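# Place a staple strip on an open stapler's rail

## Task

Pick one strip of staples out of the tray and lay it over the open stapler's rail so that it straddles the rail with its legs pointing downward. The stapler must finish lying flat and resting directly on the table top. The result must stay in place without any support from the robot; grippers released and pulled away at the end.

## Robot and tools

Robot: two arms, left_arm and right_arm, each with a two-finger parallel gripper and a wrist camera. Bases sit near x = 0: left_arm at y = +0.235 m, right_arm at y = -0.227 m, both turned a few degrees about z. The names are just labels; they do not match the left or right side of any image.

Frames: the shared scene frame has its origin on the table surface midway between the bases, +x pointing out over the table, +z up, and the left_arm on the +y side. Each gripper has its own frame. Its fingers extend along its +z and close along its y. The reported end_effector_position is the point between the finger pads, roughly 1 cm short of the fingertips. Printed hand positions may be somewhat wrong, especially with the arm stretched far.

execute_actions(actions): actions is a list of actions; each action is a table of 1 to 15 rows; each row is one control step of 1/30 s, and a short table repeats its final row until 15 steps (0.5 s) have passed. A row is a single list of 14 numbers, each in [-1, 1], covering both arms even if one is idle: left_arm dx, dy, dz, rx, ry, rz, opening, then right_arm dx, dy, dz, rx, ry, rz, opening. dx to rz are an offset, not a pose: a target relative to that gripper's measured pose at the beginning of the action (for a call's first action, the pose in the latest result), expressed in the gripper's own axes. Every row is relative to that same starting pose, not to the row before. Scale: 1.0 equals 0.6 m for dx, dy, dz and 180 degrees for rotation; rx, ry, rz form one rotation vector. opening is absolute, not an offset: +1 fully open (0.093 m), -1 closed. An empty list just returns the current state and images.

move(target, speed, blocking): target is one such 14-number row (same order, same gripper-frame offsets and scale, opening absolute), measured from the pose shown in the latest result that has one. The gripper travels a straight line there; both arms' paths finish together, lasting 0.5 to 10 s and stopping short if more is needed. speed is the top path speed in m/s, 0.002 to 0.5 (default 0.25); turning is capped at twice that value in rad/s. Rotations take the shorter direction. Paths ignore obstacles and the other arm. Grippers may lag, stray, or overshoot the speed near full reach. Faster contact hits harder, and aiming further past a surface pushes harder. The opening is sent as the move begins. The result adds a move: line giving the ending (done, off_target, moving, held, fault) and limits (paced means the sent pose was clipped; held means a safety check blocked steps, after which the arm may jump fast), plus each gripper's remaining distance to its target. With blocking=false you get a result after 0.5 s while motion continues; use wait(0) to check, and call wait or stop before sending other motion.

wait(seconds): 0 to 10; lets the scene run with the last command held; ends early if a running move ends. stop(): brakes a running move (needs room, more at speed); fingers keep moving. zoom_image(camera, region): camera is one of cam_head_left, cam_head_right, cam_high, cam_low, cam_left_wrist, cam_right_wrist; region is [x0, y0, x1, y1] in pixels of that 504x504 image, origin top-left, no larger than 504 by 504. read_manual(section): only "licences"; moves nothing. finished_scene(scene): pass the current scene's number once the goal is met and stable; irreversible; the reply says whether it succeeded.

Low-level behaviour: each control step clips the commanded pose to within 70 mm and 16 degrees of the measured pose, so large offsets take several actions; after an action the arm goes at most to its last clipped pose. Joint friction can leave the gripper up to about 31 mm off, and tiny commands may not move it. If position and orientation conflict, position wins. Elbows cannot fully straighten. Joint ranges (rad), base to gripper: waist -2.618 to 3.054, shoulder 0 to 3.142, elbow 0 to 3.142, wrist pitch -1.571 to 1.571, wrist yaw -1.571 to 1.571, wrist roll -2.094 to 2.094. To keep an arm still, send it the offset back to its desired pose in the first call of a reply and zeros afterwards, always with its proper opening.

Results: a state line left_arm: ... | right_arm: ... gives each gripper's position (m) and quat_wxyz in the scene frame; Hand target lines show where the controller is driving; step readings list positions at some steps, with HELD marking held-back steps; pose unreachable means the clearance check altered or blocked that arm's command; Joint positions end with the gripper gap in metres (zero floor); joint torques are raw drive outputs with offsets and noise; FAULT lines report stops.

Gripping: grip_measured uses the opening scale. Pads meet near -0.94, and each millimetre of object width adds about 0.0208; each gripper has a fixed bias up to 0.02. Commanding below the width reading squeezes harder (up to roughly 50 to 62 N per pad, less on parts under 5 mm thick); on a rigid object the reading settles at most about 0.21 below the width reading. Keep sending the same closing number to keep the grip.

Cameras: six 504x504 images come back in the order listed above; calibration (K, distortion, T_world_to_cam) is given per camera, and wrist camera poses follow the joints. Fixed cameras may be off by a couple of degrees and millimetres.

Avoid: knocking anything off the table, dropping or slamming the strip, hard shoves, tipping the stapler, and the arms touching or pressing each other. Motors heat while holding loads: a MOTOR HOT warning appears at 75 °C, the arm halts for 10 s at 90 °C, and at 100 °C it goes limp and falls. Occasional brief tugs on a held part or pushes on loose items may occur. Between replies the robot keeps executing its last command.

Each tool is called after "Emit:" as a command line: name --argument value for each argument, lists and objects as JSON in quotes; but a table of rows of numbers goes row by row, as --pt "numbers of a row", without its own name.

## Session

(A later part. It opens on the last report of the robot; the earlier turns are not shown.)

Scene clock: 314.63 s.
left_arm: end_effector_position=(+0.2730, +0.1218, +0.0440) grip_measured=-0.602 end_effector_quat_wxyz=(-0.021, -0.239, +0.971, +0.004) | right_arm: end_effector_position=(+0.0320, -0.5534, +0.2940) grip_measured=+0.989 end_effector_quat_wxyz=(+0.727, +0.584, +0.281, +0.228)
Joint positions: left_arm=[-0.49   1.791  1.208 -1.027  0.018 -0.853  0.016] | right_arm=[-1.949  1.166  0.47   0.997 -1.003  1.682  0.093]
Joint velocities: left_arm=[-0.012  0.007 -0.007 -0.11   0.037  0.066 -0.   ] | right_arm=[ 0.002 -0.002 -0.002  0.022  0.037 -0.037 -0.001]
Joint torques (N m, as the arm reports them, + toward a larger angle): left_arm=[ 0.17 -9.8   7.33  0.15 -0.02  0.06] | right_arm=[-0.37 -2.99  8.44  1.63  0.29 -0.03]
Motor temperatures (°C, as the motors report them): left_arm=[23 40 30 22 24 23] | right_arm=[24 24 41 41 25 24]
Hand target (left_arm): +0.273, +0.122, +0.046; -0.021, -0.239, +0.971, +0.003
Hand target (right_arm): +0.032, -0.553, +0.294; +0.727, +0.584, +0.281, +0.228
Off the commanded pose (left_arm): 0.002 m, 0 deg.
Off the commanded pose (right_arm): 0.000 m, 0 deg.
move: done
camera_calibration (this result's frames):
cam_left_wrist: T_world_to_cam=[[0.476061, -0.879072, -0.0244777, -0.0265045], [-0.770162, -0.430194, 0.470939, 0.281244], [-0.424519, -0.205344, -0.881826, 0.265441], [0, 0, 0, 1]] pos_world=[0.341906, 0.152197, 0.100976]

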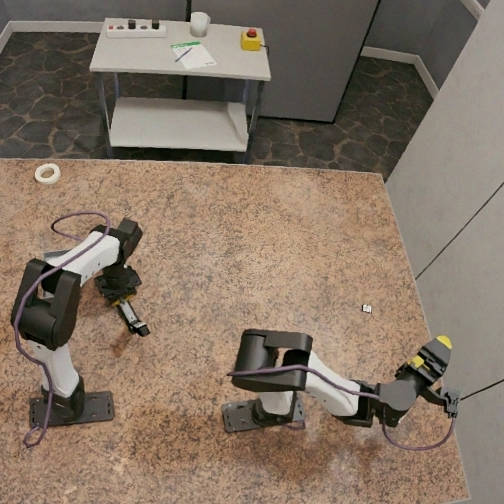

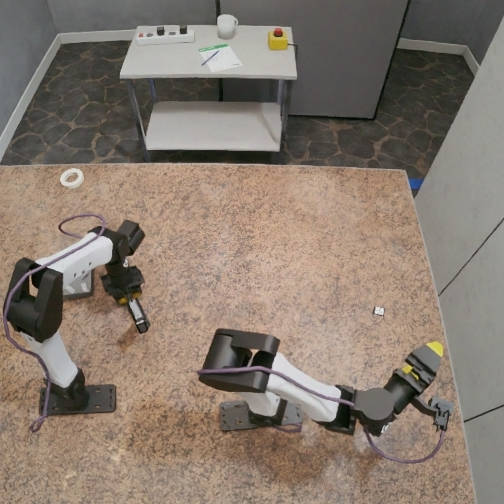

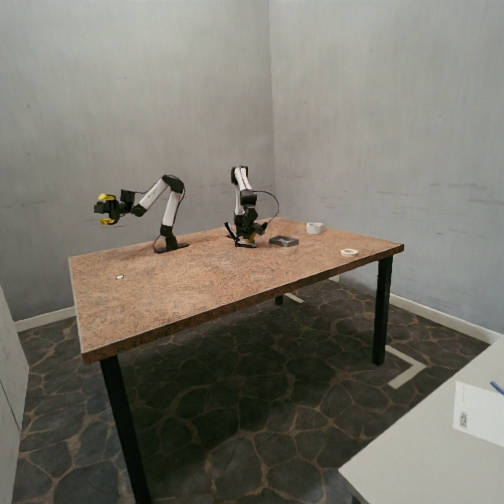

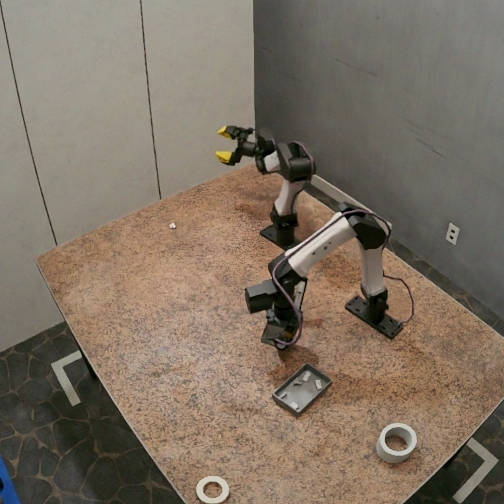

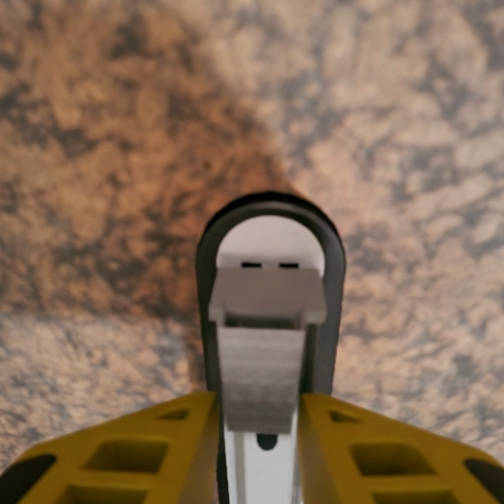

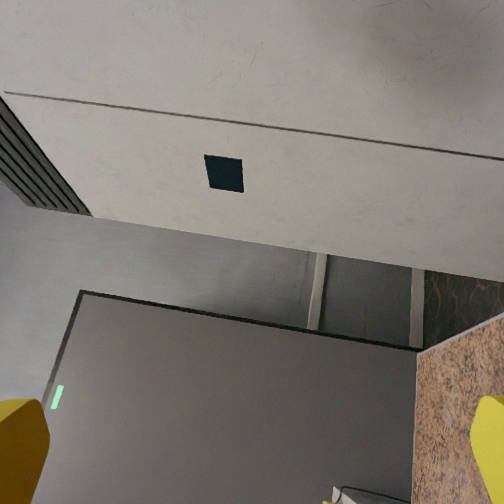

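Emit:
move --target '[0,0,-0.12,0,0,0,-0.3,0,0,0,0,0,0,1]' --speed 0.08

Emit:
zoom_image --camera "cam_left_wrist" --region '[170, 150, 370, 504]'

Emit:
zoom_image --camera "cam_high" --region '[225, 225, 265, 255]'

Scene clock: 322.87 s.
left_arm: end_effector_position=(+0.2740, +0.1214, +0.1087) grip_measured=-0.302 end_effector_quat_wxyz=(-0.029, -0.239, +0.971, +0.009) | right_arm: end_effector_position=(+0.0320, -0.5534, +0.2940) grip_measured=+0.989 end_effector_quat_wxyz=(+0.727, +0.584, +0.281, +0.228)
Joint positions: left_arm=[-0.49   1.759  1.43  -1.3    0.018 -0.853  0.031] | right_arm=[-1.949  1.166  0.47   0.997 -1.003  1.682  0.093]
Joint velocities: left_arm=[ 0.007  0.007 -0.022 -0.022 -0.022 -0.007  0.002] | right_arm=[-0.027  0.007  0.012 -0.051 -0.022 -0.066 -0.001]
Joint torques (N m, as the arm reports them, + toward a larger angle): left_arm=[  0.37 -10.54   8.65   0.12  -0.05   0.09] | right_arm=[-0.32 -3.15  8.52  1.66  0.21 -0.07]
Motor temperatures (°C, as the motors report them): left_arm=[23 41 31 22 24 23] | right_arm=[24 24 41 42 25 24]
Hand target (left_arm): +0.276, +0.122, +0.116; -0.021, -0.239, +0.971, +0.004
Hand target (right_arm): +0.032, -0.553, +0.294; +0.727, +0.584, +0.281, +0.228
Off the commanded pose (left_arm): 0.008 m, 1 deg.
Off the commanded pose (right_arm): 0.000 m, 0 deg.
move: done
camera_calibration (this result's frames):
cam_left_wrist: T_world_to_cam=[[0.475551, -0.878874, -0.0378473, -0.0241965], [-0.762379, -0.433219, 0.480728, 0.24859], [-0.438895, -0.199757, -0.876053, 0.325442], [0, 0, 0, 1]] pos_world=[0.343861, 0.151437, 0.164684]

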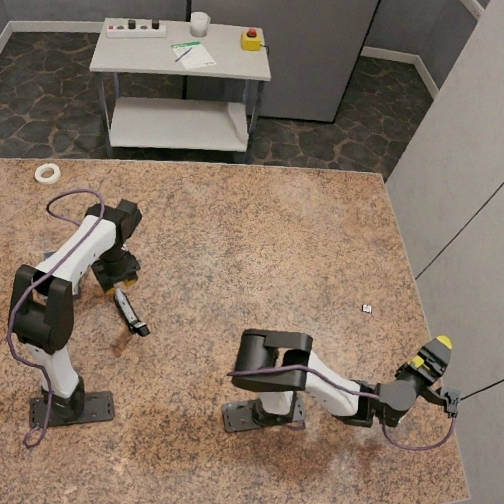

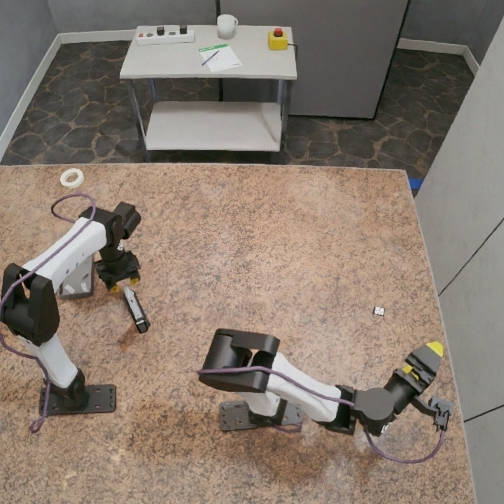

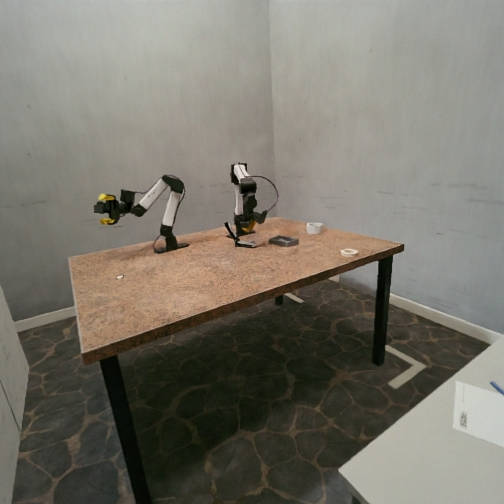

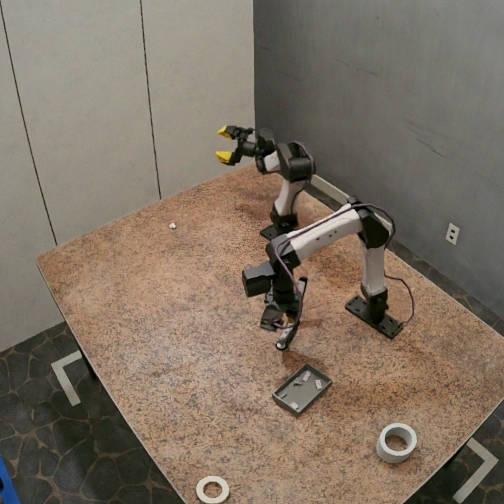

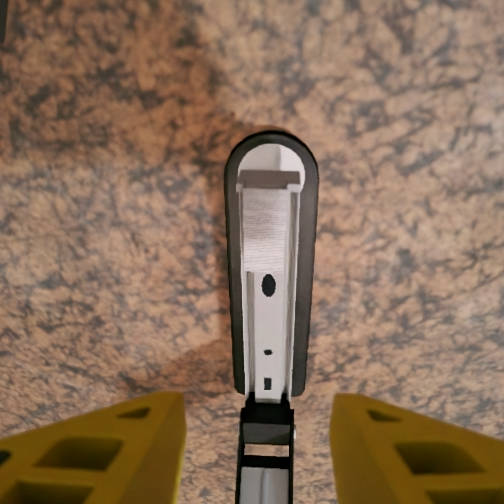

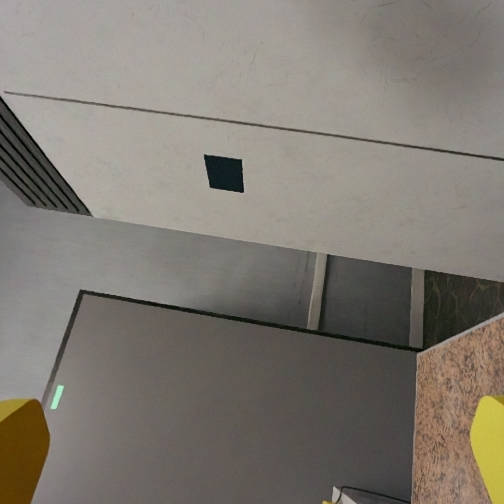

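Region (170, 150, 370, 504) of cam_left_wrist's 504x504 image, scaled by 1.424, with more detail than that image has; it fills the left 285 columns of this view, and the rest is white.

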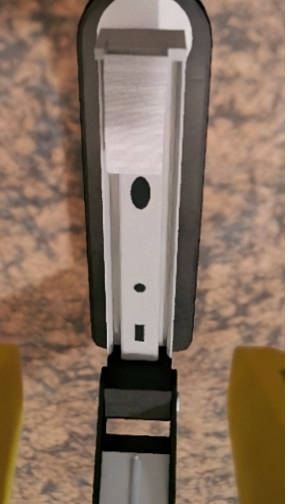

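Region (225, 225, 265, 255) of cam_high's 504x504 image, scaled by 12.600, with more detail than that image has; it fills the top 378 rows of this view, and the rest is white.

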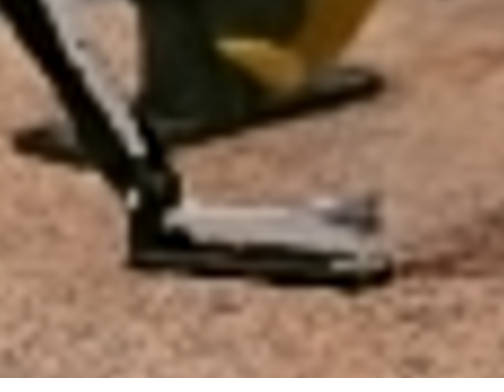

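Emit:
zoom_image --camera "cam_left_wrist" --region '[220, 160, 320, 310]'

Emit:
zoom_image --camera "cam_head_right" --region '[110, 280, 160, 335]'

Region (220, 160, 320, 310) of cam_left_wrist's 504x504 image, scaled by 3.360, with more detail than that image has.

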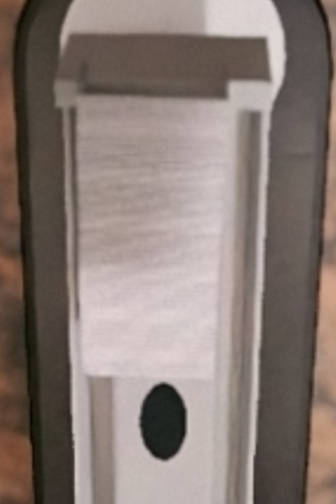

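Region (110, 280, 160, 335) of cam_head_right's 504x504 image, scaled by 9.164, with more detail than that image has; it fills the left 458 columns of this view, and the rest is white.

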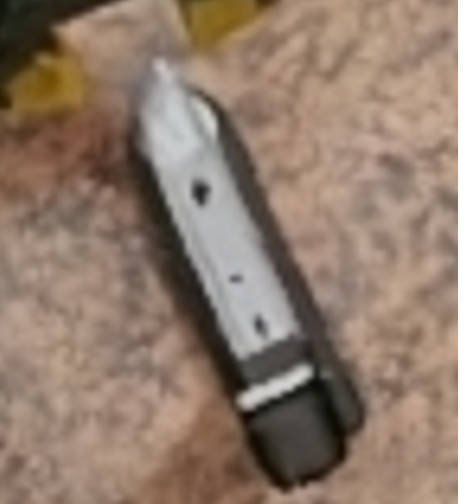

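Emit:
move --target '[-0.012,0,0.08,0,0,0,-1,0,0,0,0,0,0,1]' --speed 0.05

Emit:
move --target '[0,0,0.035,0,0,0,-1,0,0,0,0,0,0,1]' --speed 0.015

Emit:
move --target '[0,0.05,-0.16,0,0,0,-0.3,0,0,0,0,0,0,1]' --speed 0.1

Emit:
zoom_image --camera "cam_left_wrist" --region '[200, 100, 450, 400]'

Scene clock: 343.90 s.
left_arm: end_effector_position=(+0.2772, +0.1201, +0.0661) grip_measured=-1.000 end_effector_quat_wxyz=(-0.025, -0.237, +0.971, +0.006) | right_arm: end_effector_position=(+0.0320, -0.5534, +0.2940) grip_measured=+0.989 end_effector_quat_wxyz=(+0.727, +0.584, +0.281, +0.228)
Joint positions: left_arm=[-0.49   1.79   1.297 -1.125  0.018 -0.848  0.   ] | right_arm=[-1.949  1.166  0.47   0.997 -1.003  1.682  0.093]
Joint velocities: left_arm=[ 0.012 -0.022 -0.007  0.007  0.037 -0.051  0.   ] | right_arm=[-0.007  0.002 -0.032  0.037  0.066  0.007  0.   ]
Joint torques (N m, as the arm reports them, + toward a larger angle): left_arm=[ 1.37 -8.61  5.75  0.3  -0.04  0.15] | right_arm=[-0.31 -3.12  8.28  1.63  0.23 -0.03]
Motor temperatures (°C, as the motors report them): left_arm=[23 41 32 22 24 23] | right_arm=[24 24 42 42 25 24]
Hand target (left_arm): +0.277, +0.125, +0.060; -0.029, -0.239, +0.971, +0.009
Hand target (right_arm): +0.032, -0.553, +0.294; +0.727, +0.584, +0.281, +0.228
Off the commanded pose (left_arm): 0.007 m, 1 deg.
Off the commanded pose (right_arm): 0.000 m, 0 deg.
move: done
camera_calibration (this result's frames):
cam_left_wrist: T_world_to_cam=[[0.471507, -0.88135, -0.030071, -0.0275471], [-0.768926, -0.427579, 0.47532, 0.272495], [-0.431781, -0.200994, -0.879299, 0.287663], [0, 0, 0, 1]] pos_world=[0.346724, 0.150053, 0.122591]

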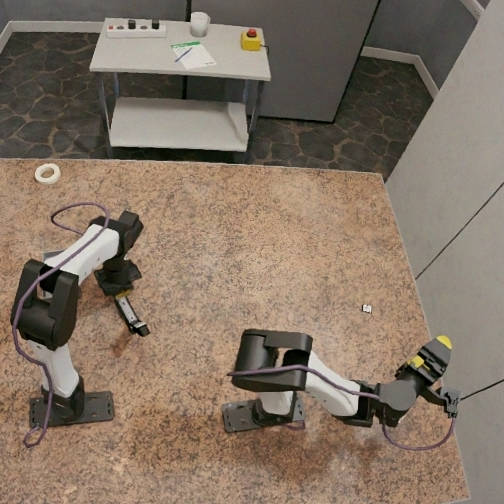

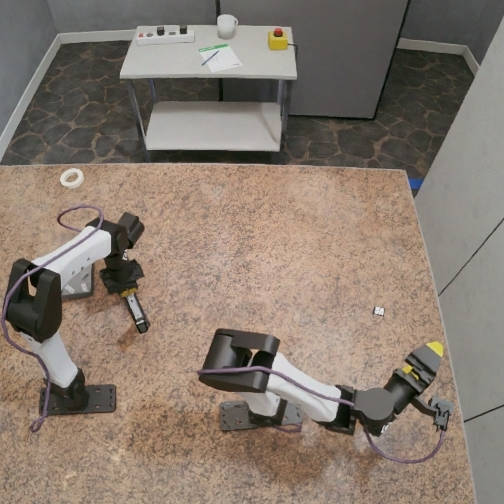

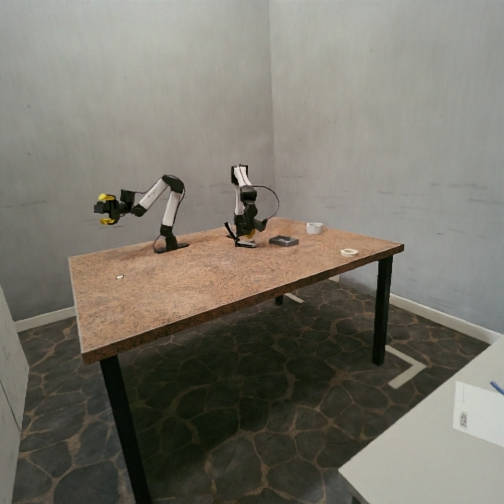

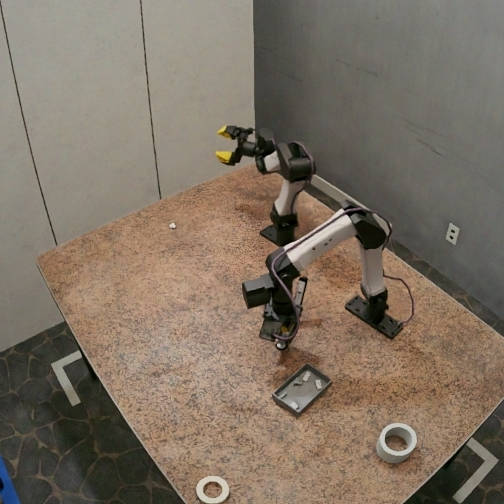

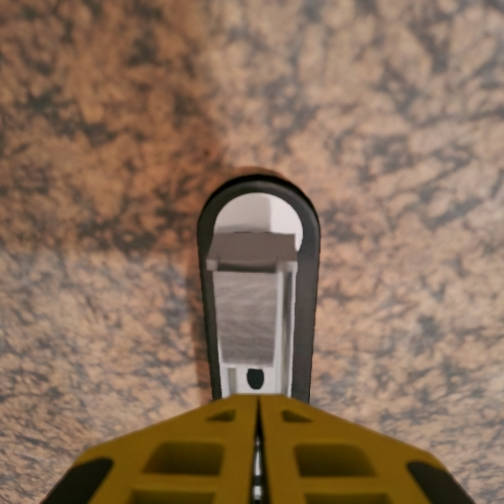

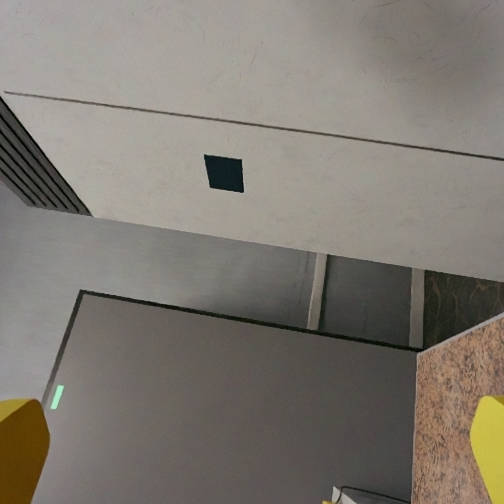

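Scene clock: 345.57 s.
left_arm: end_effector_position=(+0.2780, +0.1198, +0.0517) grip_measured=-1.000 end_effector_quat_wxyz=(-0.020, -0.237, +0.971, +0.003) | right_arm: end_effector_position=(+0.0320, -0.5534, +0.2940) grip_measured=+0.989 end_effector_quat_wxyz=(+0.727, +0.584, +0.281, +0.228)
Joint positions: left_arm=[-0.49   1.798  1.249 -1.058  0.018 -0.848  0.   ] | right_arm=[-1.949  1.166  0.47   0.997 -1.003  1.682  0.093]
Joint velocities: left_arm=[ 0.002  0.002  0.002 -0.051 -0.022 -0.022  0.   ] | right_arm=[-0.002  0.012 -0.002  0.007 -0.007 -0.081 -0.   ]
Joint torques (N m, as the arm reports them, + toward a larger angle): left_arm=[ 0.09 -8.61  5.54  0.37 -0.03  0.06] | right_arm=[-0.39 -3.12  8.37  1.66  0.24 -0.03]
Motor temperatures (°C, as the motors report them): left_arm=[23 41 32 22 24 23] | right_arm=[24 24 42 42 25 24]
Hand target (left_arm): +0.276, +0.120, +0.045; -0.025, -0.237, +0.971, +0.006
Hand target (right_arm): +0.032, -0.553, +0.294; +0.727, +0.584, +0.281, +0.228
Off the commanded pose (left_arm): 0.007 m, 1 deg.
Off the commanded pose (right_arm): 0.000 m, 0 deg.
move: done
camera_calibration (this result's frames):
cam_left_wrist: T_world_to_cam=[[0.471766, -0.88145, -0.0219652, -0.0290452], [-0.773628, -0.425752, 0.469292, 0.28116], [-0.423009, -0.204403, -0.88277, 0.273431], [0, 0, 0, 1]] pos_world=[0.34688, 0.149993, 0.108792]

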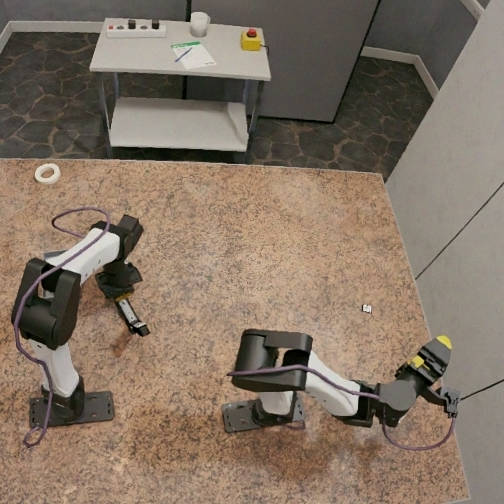

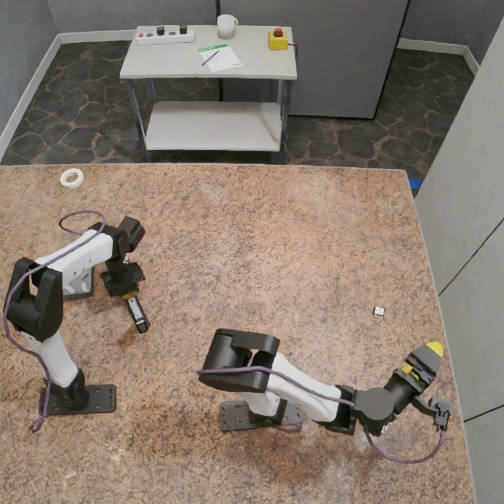

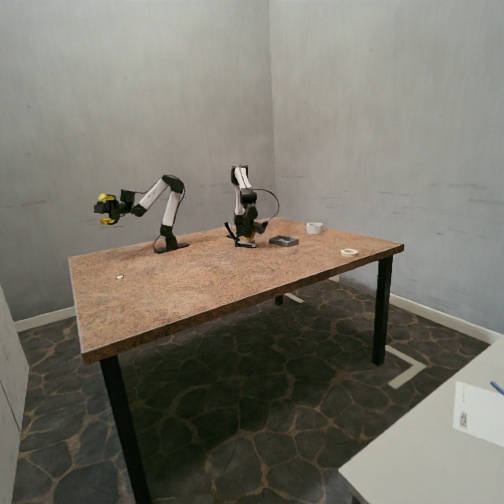

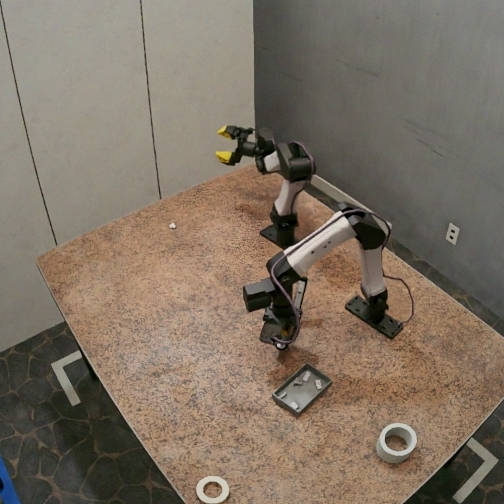

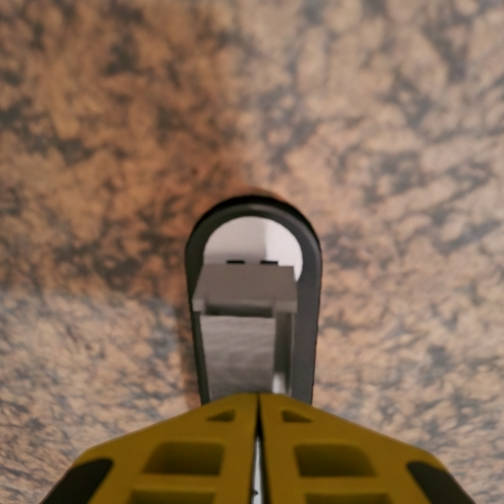

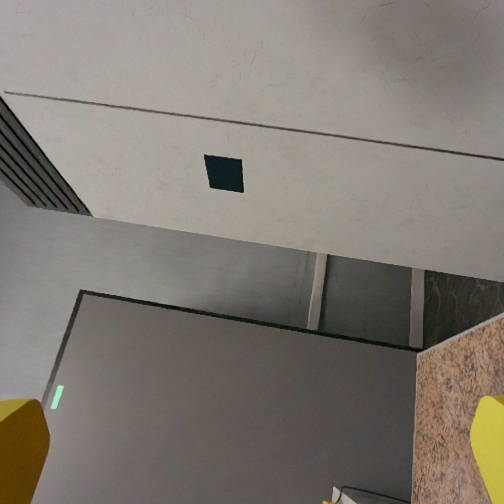

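Scene clock: 347.13 s.
left_arm: end_effector_position=(+0.2662, +0.1430, +0.1418) grip_measured=-0.302 end_effector_quat_wxyz=(-0.027, -0.236, +0.971, +0.006) | right_arm: end_effector_position=(+0.0320, -0.5534, +0.2940) grip_measured=+0.989 end_effector_quat_wxyz=(+0.727, +0.584, +0.281, +0.228)
Joint positions: left_arm=[-0.43   1.695  1.488 -1.417  0.018 -0.788  0.031] | right_arm=[-1.949  1.166  0.47   0.997 -1.003  1.682  0.093]
Joint velocities: left_arm=[-0.017 -0.002 -0.002 -0.037  0.051 -0.007  0.   ] | right_arm=[-0.002  0.002  0.002  0.022  0.051 -0.022 -0.001]
Joint torques (N m, as the arm reports them, + toward a larger angle): left_arm=[ 1.15 -9.68  8.62  0.12 -0.08  0.15] | right_arm=[-0.29 -3.16  8.45  1.63  0.26 -0.06]
Motor temperatures (°C, as the motors report them): left_arm=[23 41 32 22 24 23] | right_arm=[24 24 42 42 25 24]
Hand target (left_arm): +0.268, +0.147, +0.149; -0.019, -0.237, +0.971, +0.003
Hand target (right_arm): +0.032, -0.553, +0.294; +0.727, +0.584, +0.281, +0.228
Off the commanded pose (left_arm): 0.008 m, 1 deg.
Off the commanded pose (right_arm): 0.000 m, 0 deg.
move: done
camera_calibration (this result's frames):
cam_left_wrist: T_world_to_cam=[[0.470744, -0.881709, -0.0314523, 0.000567164], [-0.766659, -0.426441, 0.479982, 0.236398], [-0.436616, -0.201835, -0.876715, 0.355159], [0, 0, 0, 1]] pos_world=[0.336038, 0.172993, 0.197925]

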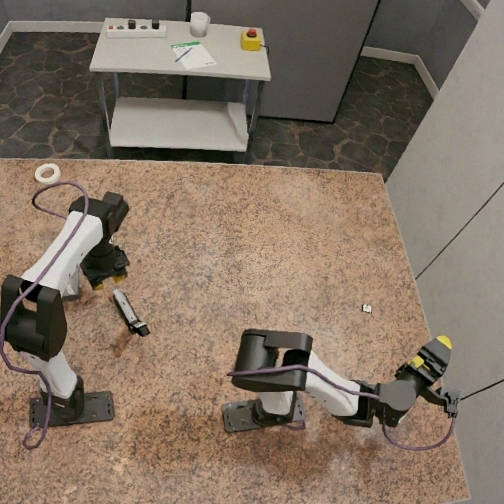

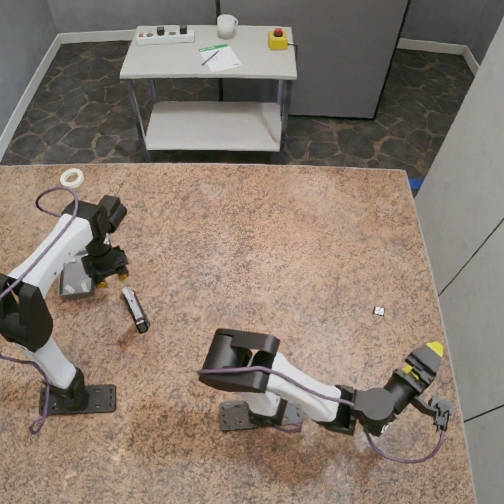

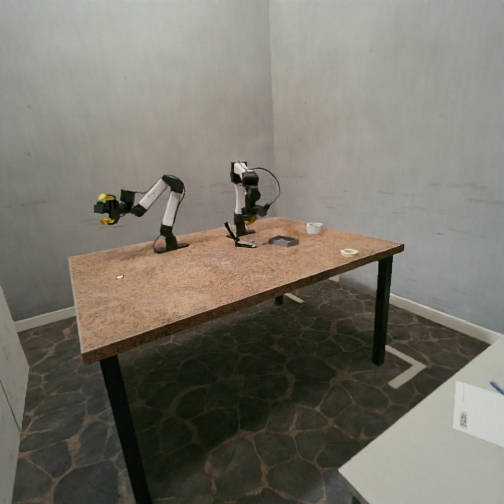

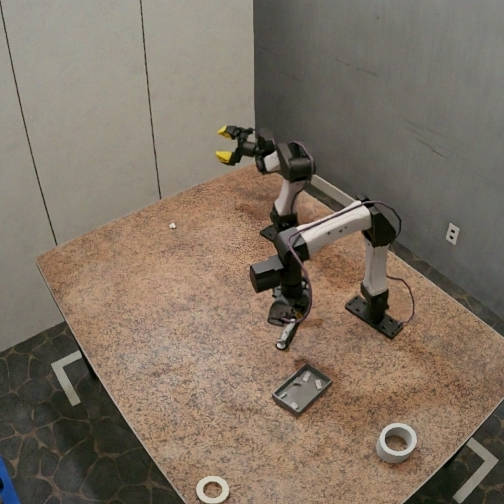

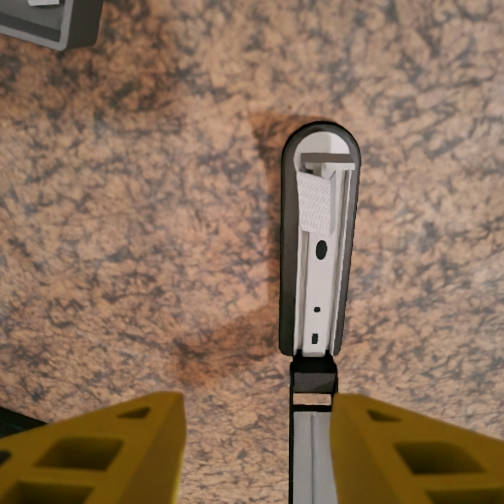

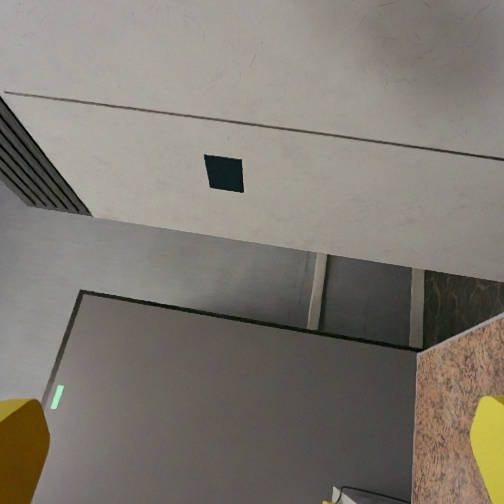

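Region (200, 100, 450, 400) of cam_left_wrist's 504x504 image, scaled by 1.680, with more detail than that image has.

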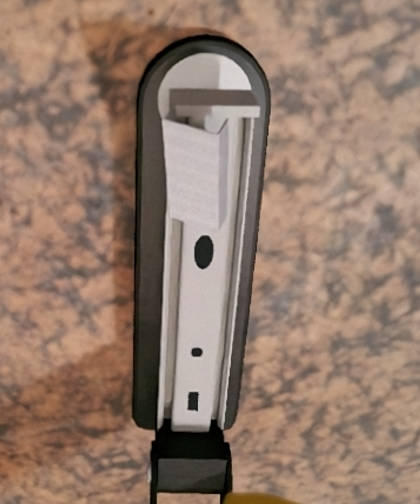

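Emit:
move --target '[-0.011,-0.036,0.12,0,0,0,-0.35,0,0,0,0,0,0,1]' --speed 0.06

Emit:
zoom_image --camera "cam_left_wrist" --region '[130, 180, 390, 504]'

Scene clock: 358.43 s.
left_arm: end_effector_position=(+0.2804, +0.1303, +0.0742) grip_measured=-0.348 end_effector_quat_wxyz=(-0.023, -0.237, +0.971, +0.004) | right_arm: end_effector_position=(+0.0320, -0.5534, +0.2940) grip_measured=+0.989 end_effector_quat_wxyz=(+0.727, +0.584, +0.281, +0.228)
Joint positions: left_arm=[-0.455  1.777  1.314 -1.151  0.018 -0.814  0.029] | right_arm=[-1.949  1.166  0.47   0.997 -1.003  1.682  0.093]
Joint velocities: left_arm=[-0.002  0.002  0.002 -0.051 -0.007  0.051  0.   ] | right_arm=[ 0.012  0.007 -0.007  0.007 -0.037 -0.022 -0.002]
Joint torques (N m, as the arm reports them, + toward a larger angle): left_arm=[-0.78 -8.66  5.81  0.33 -0.02 -0.02] | right_arm=[-0.31 -2.96  8.36  1.64  0.26 -0.05]
Motor temperatures (°C, as the motors report them): left_arm=[23 41 33 22 24 23] | right_arm=[24 24 42 42 25 24]
Hand target (left_arm): +0.278, +0.127, +0.069; -0.028, -0.236, +0.971, +0.006
Hand target (right_arm): +0.032, -0.553, +0.294; +0.727, +0.584, +0.281, +0.228
Off the commanded pose (left_arm): 0.007 m, 1 deg.
Off the commanded pose (right_arm): 0.000 m, 0 deg.
move: done
camera_calibration (this result's frames):
cam_left_wrist: T_world_to_cam=[[0.472325, -0.881057, -0.0254708, -0.020452], [-0.770477, -0.426735, 0.473563, 0.275899], [-0.428105, -0.204051, -0.880391, 0.297638], [0, 0, 0, 1]] pos_world=[0.349654, 0.16045, 0.130861]

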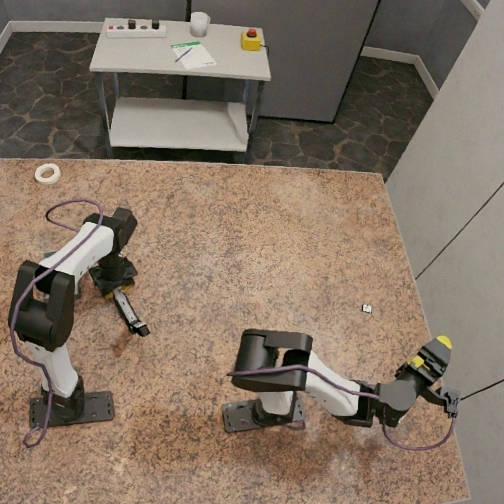

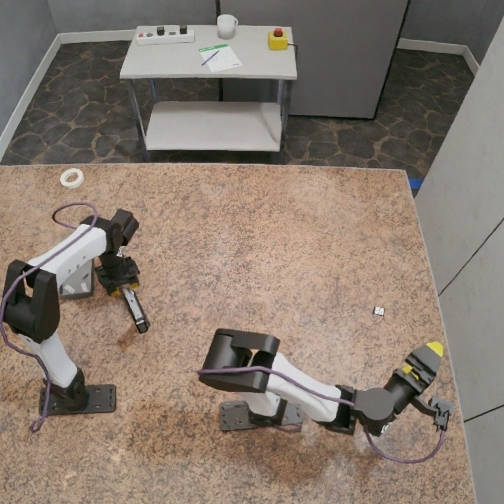

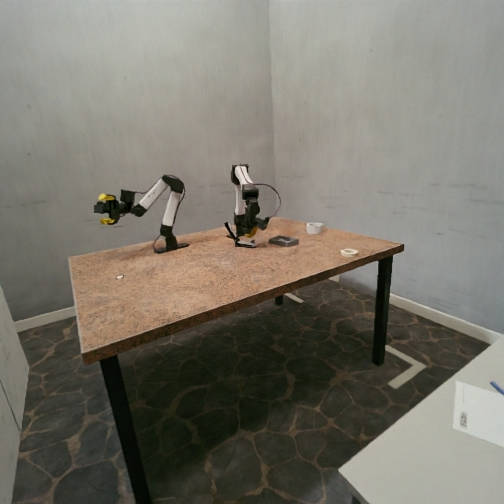

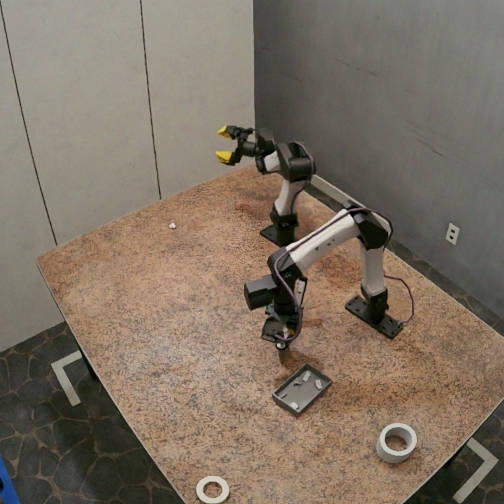

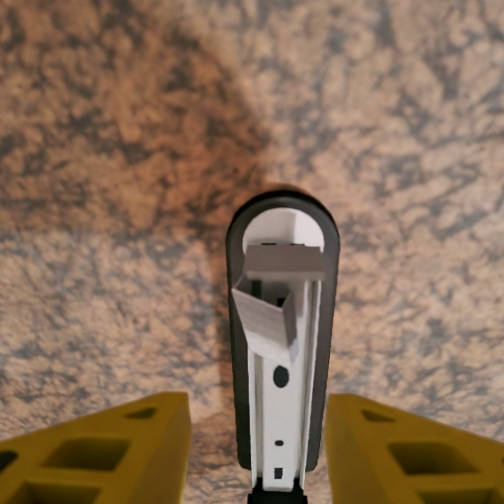

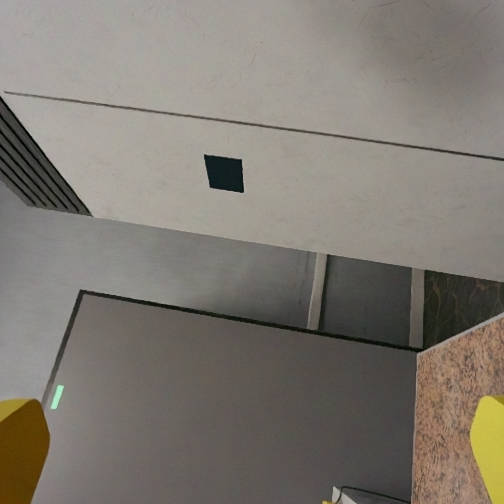

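Region (130, 180, 390, 504) of cam_left_wrist's 504x504 image, scaled by 1.556, with more detail than that image has; it fills the left 404 columns of this view, and the rest is white.

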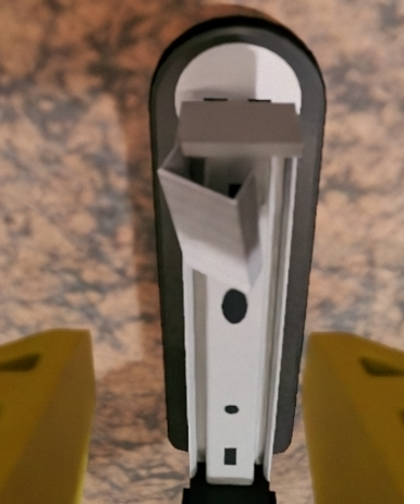

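Emit:
move --target '[-0.004,-0.015,0,0,0,0,-0.35,0,0,0,0,0,0,1]' --speed 0.015

Emit:
move --target '[0.004,0,0.052,0,0,0,-0.35,0,0,0,0,0,0,1]' --speed 0.02

Scene clock: 376.40 s.
left_arm: end_effector_position=(+0.2846, +0.1288, +0.0726) grip_measured=-0.348 end_effector_quat_wxyz=(-0.024, -0.238, +0.971, +0.004) | right_arm: end_effector_position=(+0.0320, -0.5534, +0.2940) grip_measured=+0.989 end_effector_quat_wxyz=(+0.727, +0.584, +0.281, +0.228)
Joint positions: left_arm=[-0.455  1.796  1.331 -1.151  0.018 -0.817  0.029] | right_arm=[-1.949  1.166  0.47   0.997 -1.003  1.682  0.093]
Joint velocities: left_arm=[-0.002  0.042  0.007 -0.007  0.007 -0.066  0.   ] | right_arm=[ 0.012 -0.002 -0.007  0.066  0.037  0.037 -0.   ]
Joint torques (N m, as the arm reports them, + toward a larger angle): left_arm=[-0.97 -8.62  8.65  0.18 -0.02 -0.02] | right_arm=[-0.26 -2.97  8.38  1.63  0.26 -0.02]
Motor temperatures (°C, as the motors report them): left_arm=[23 40 32 22 24 23] | right_arm=[24 24 43 43 25 24]
Hand target (left_arm): +0.286, +0.123, +0.074; -0.023, -0.237, +0.971, +0.004
Hand target (right_arm): +0.032, -0.553, +0.294; +0.727, +0.584, +0.281, +0.228
Off the commanded pose (left_arm): 0.006 m, 0 deg.
Off the commanded pose (right_arm): 0.000 m, 0 deg.
move: done
camera_calibration (this result's frames):
cam_left_wrist: T_world_to_cam=[[0.47497, -0.879596, -0.0267276, -0.0246138], [-0.768485, -0.429387, 0.474401, 0.278943], [-0.428758, -0.204787, -0.879903, 0.298034], [0, 0, 0, 1]] pos_world=[0.353839, 0.159158, 0.129252]

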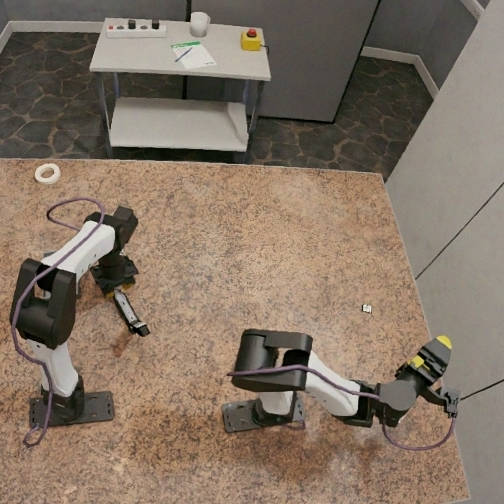

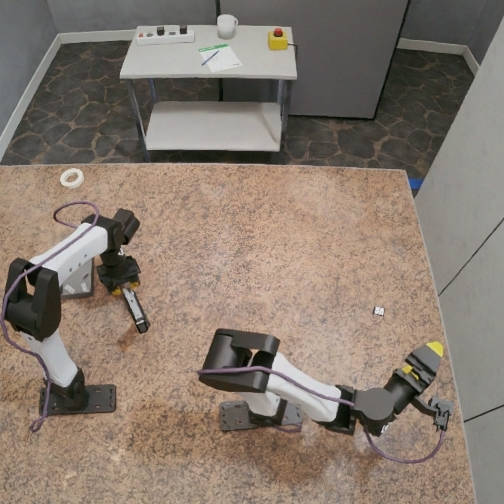

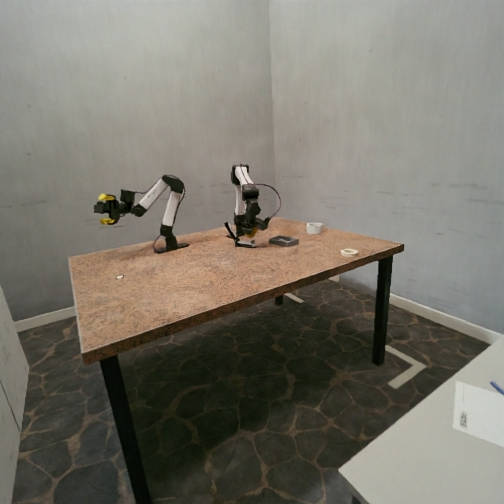

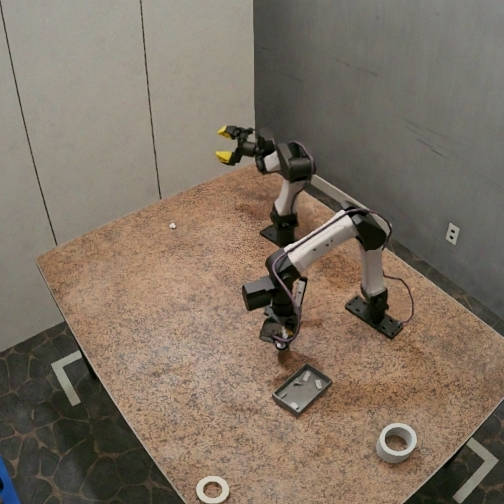

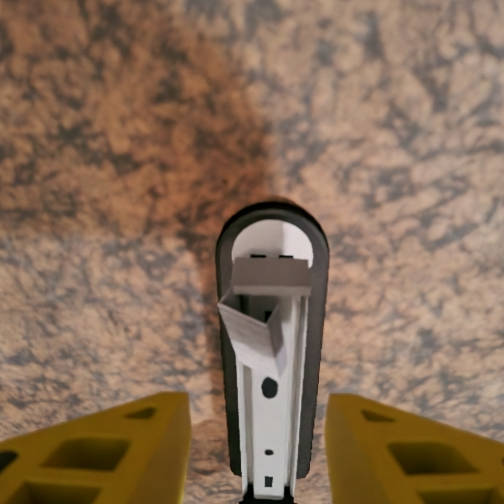

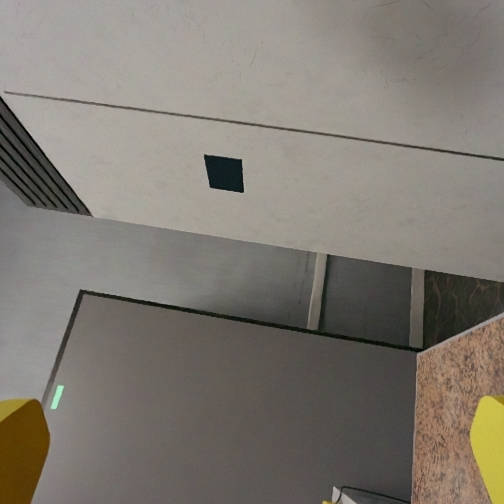

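Scene clock: 378.23 s.
left_arm: end_effector_position=(+0.2836, +0.1292, +0.0475) grip_measured=-0.348 end_effector_quat_wxyz=(-0.019, -0.238, +0.971, +0.001) | right_arm: end_effector_position=(+0.0320, -0.5534, +0.2940) grip_measured=+0.989 end_effector_quat_wxyz=(+0.727, +0.584, +0.281, +0.228)
Joint positions: left_arm=[-0.455  1.808  1.243 -1.04   0.018 -0.817  0.029] | right_arm=[-1.949  1.166  0.47   0.997 -1.003  1.682  0.093]
Joint velocities: left_arm=[-0.007 -0.012 -0.012  0.051  0.037  0.037  0.001] | right_arm=[-0.007 -0.002  0.012 -0.051 -0.007 -0.066  0.002]
Joint torques (N m, as the arm reports them, + toward a larger angle): left_arm=[-0.56 -8.77  5.48  0.35 -0.04  0.01] | right_arm=[-0.31 -2.97  8.36  1.65  0.25 -0.04]
Motor temperatures (°C, as the motors report them): left_arm=[23 40 32 22 24 23] | right_arm=[24 24 43 43 25 24]
Hand target (left_arm): +0.281, +0.128, +0.042; -0.024, -0.238, +0.971, +0.004
Hand target (right_arm): +0.032, -0.553, +0.294; +0.727, +0.584, +0.281, +0.228
Off the commanded pose (left_arm): 0.007 m, 1 deg.
Off the commanded pose (right_arm): 0.000 m, 0 deg.
move: done
camera_calibration (this result's frames):
cam_left_wrist: T_world_to_cam=[[0.4752, -0.879676, -0.0188366, -0.0249022], [-0.773237, -0.427726, 0.46814, 0.291638], [-0.419868, -0.207895, -0.883454, 0.273629], [0, 0, 0, 1]] pos_world=[0.352227, 0.159721, 0.104742]

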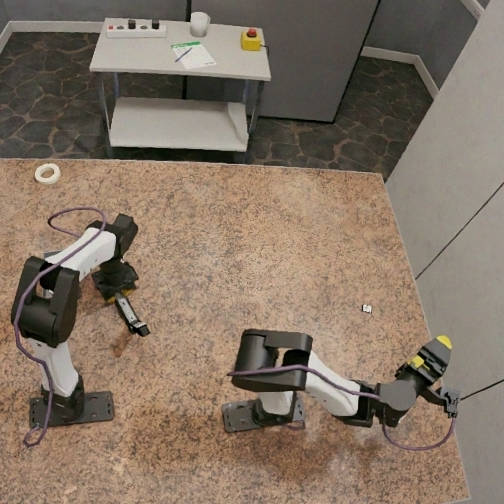

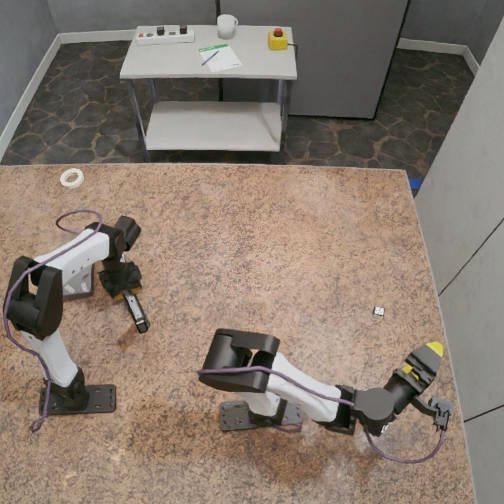

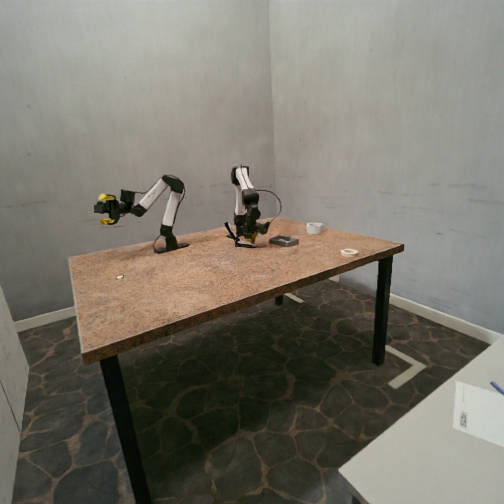

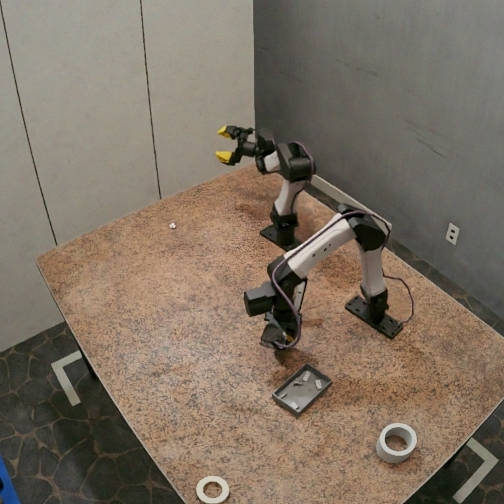

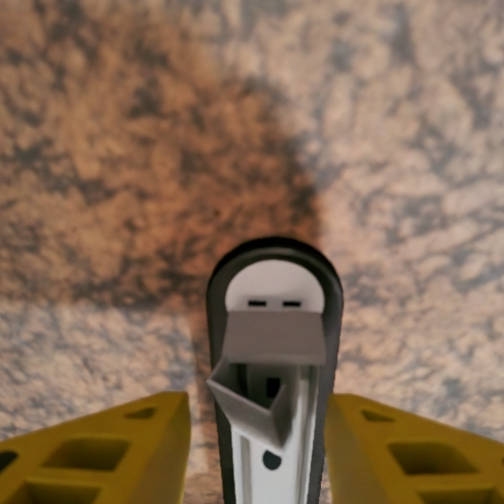

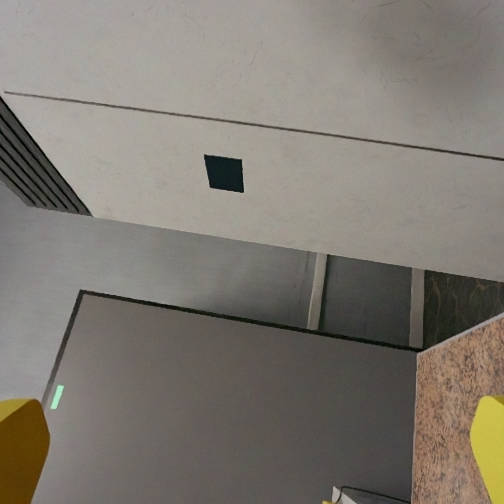

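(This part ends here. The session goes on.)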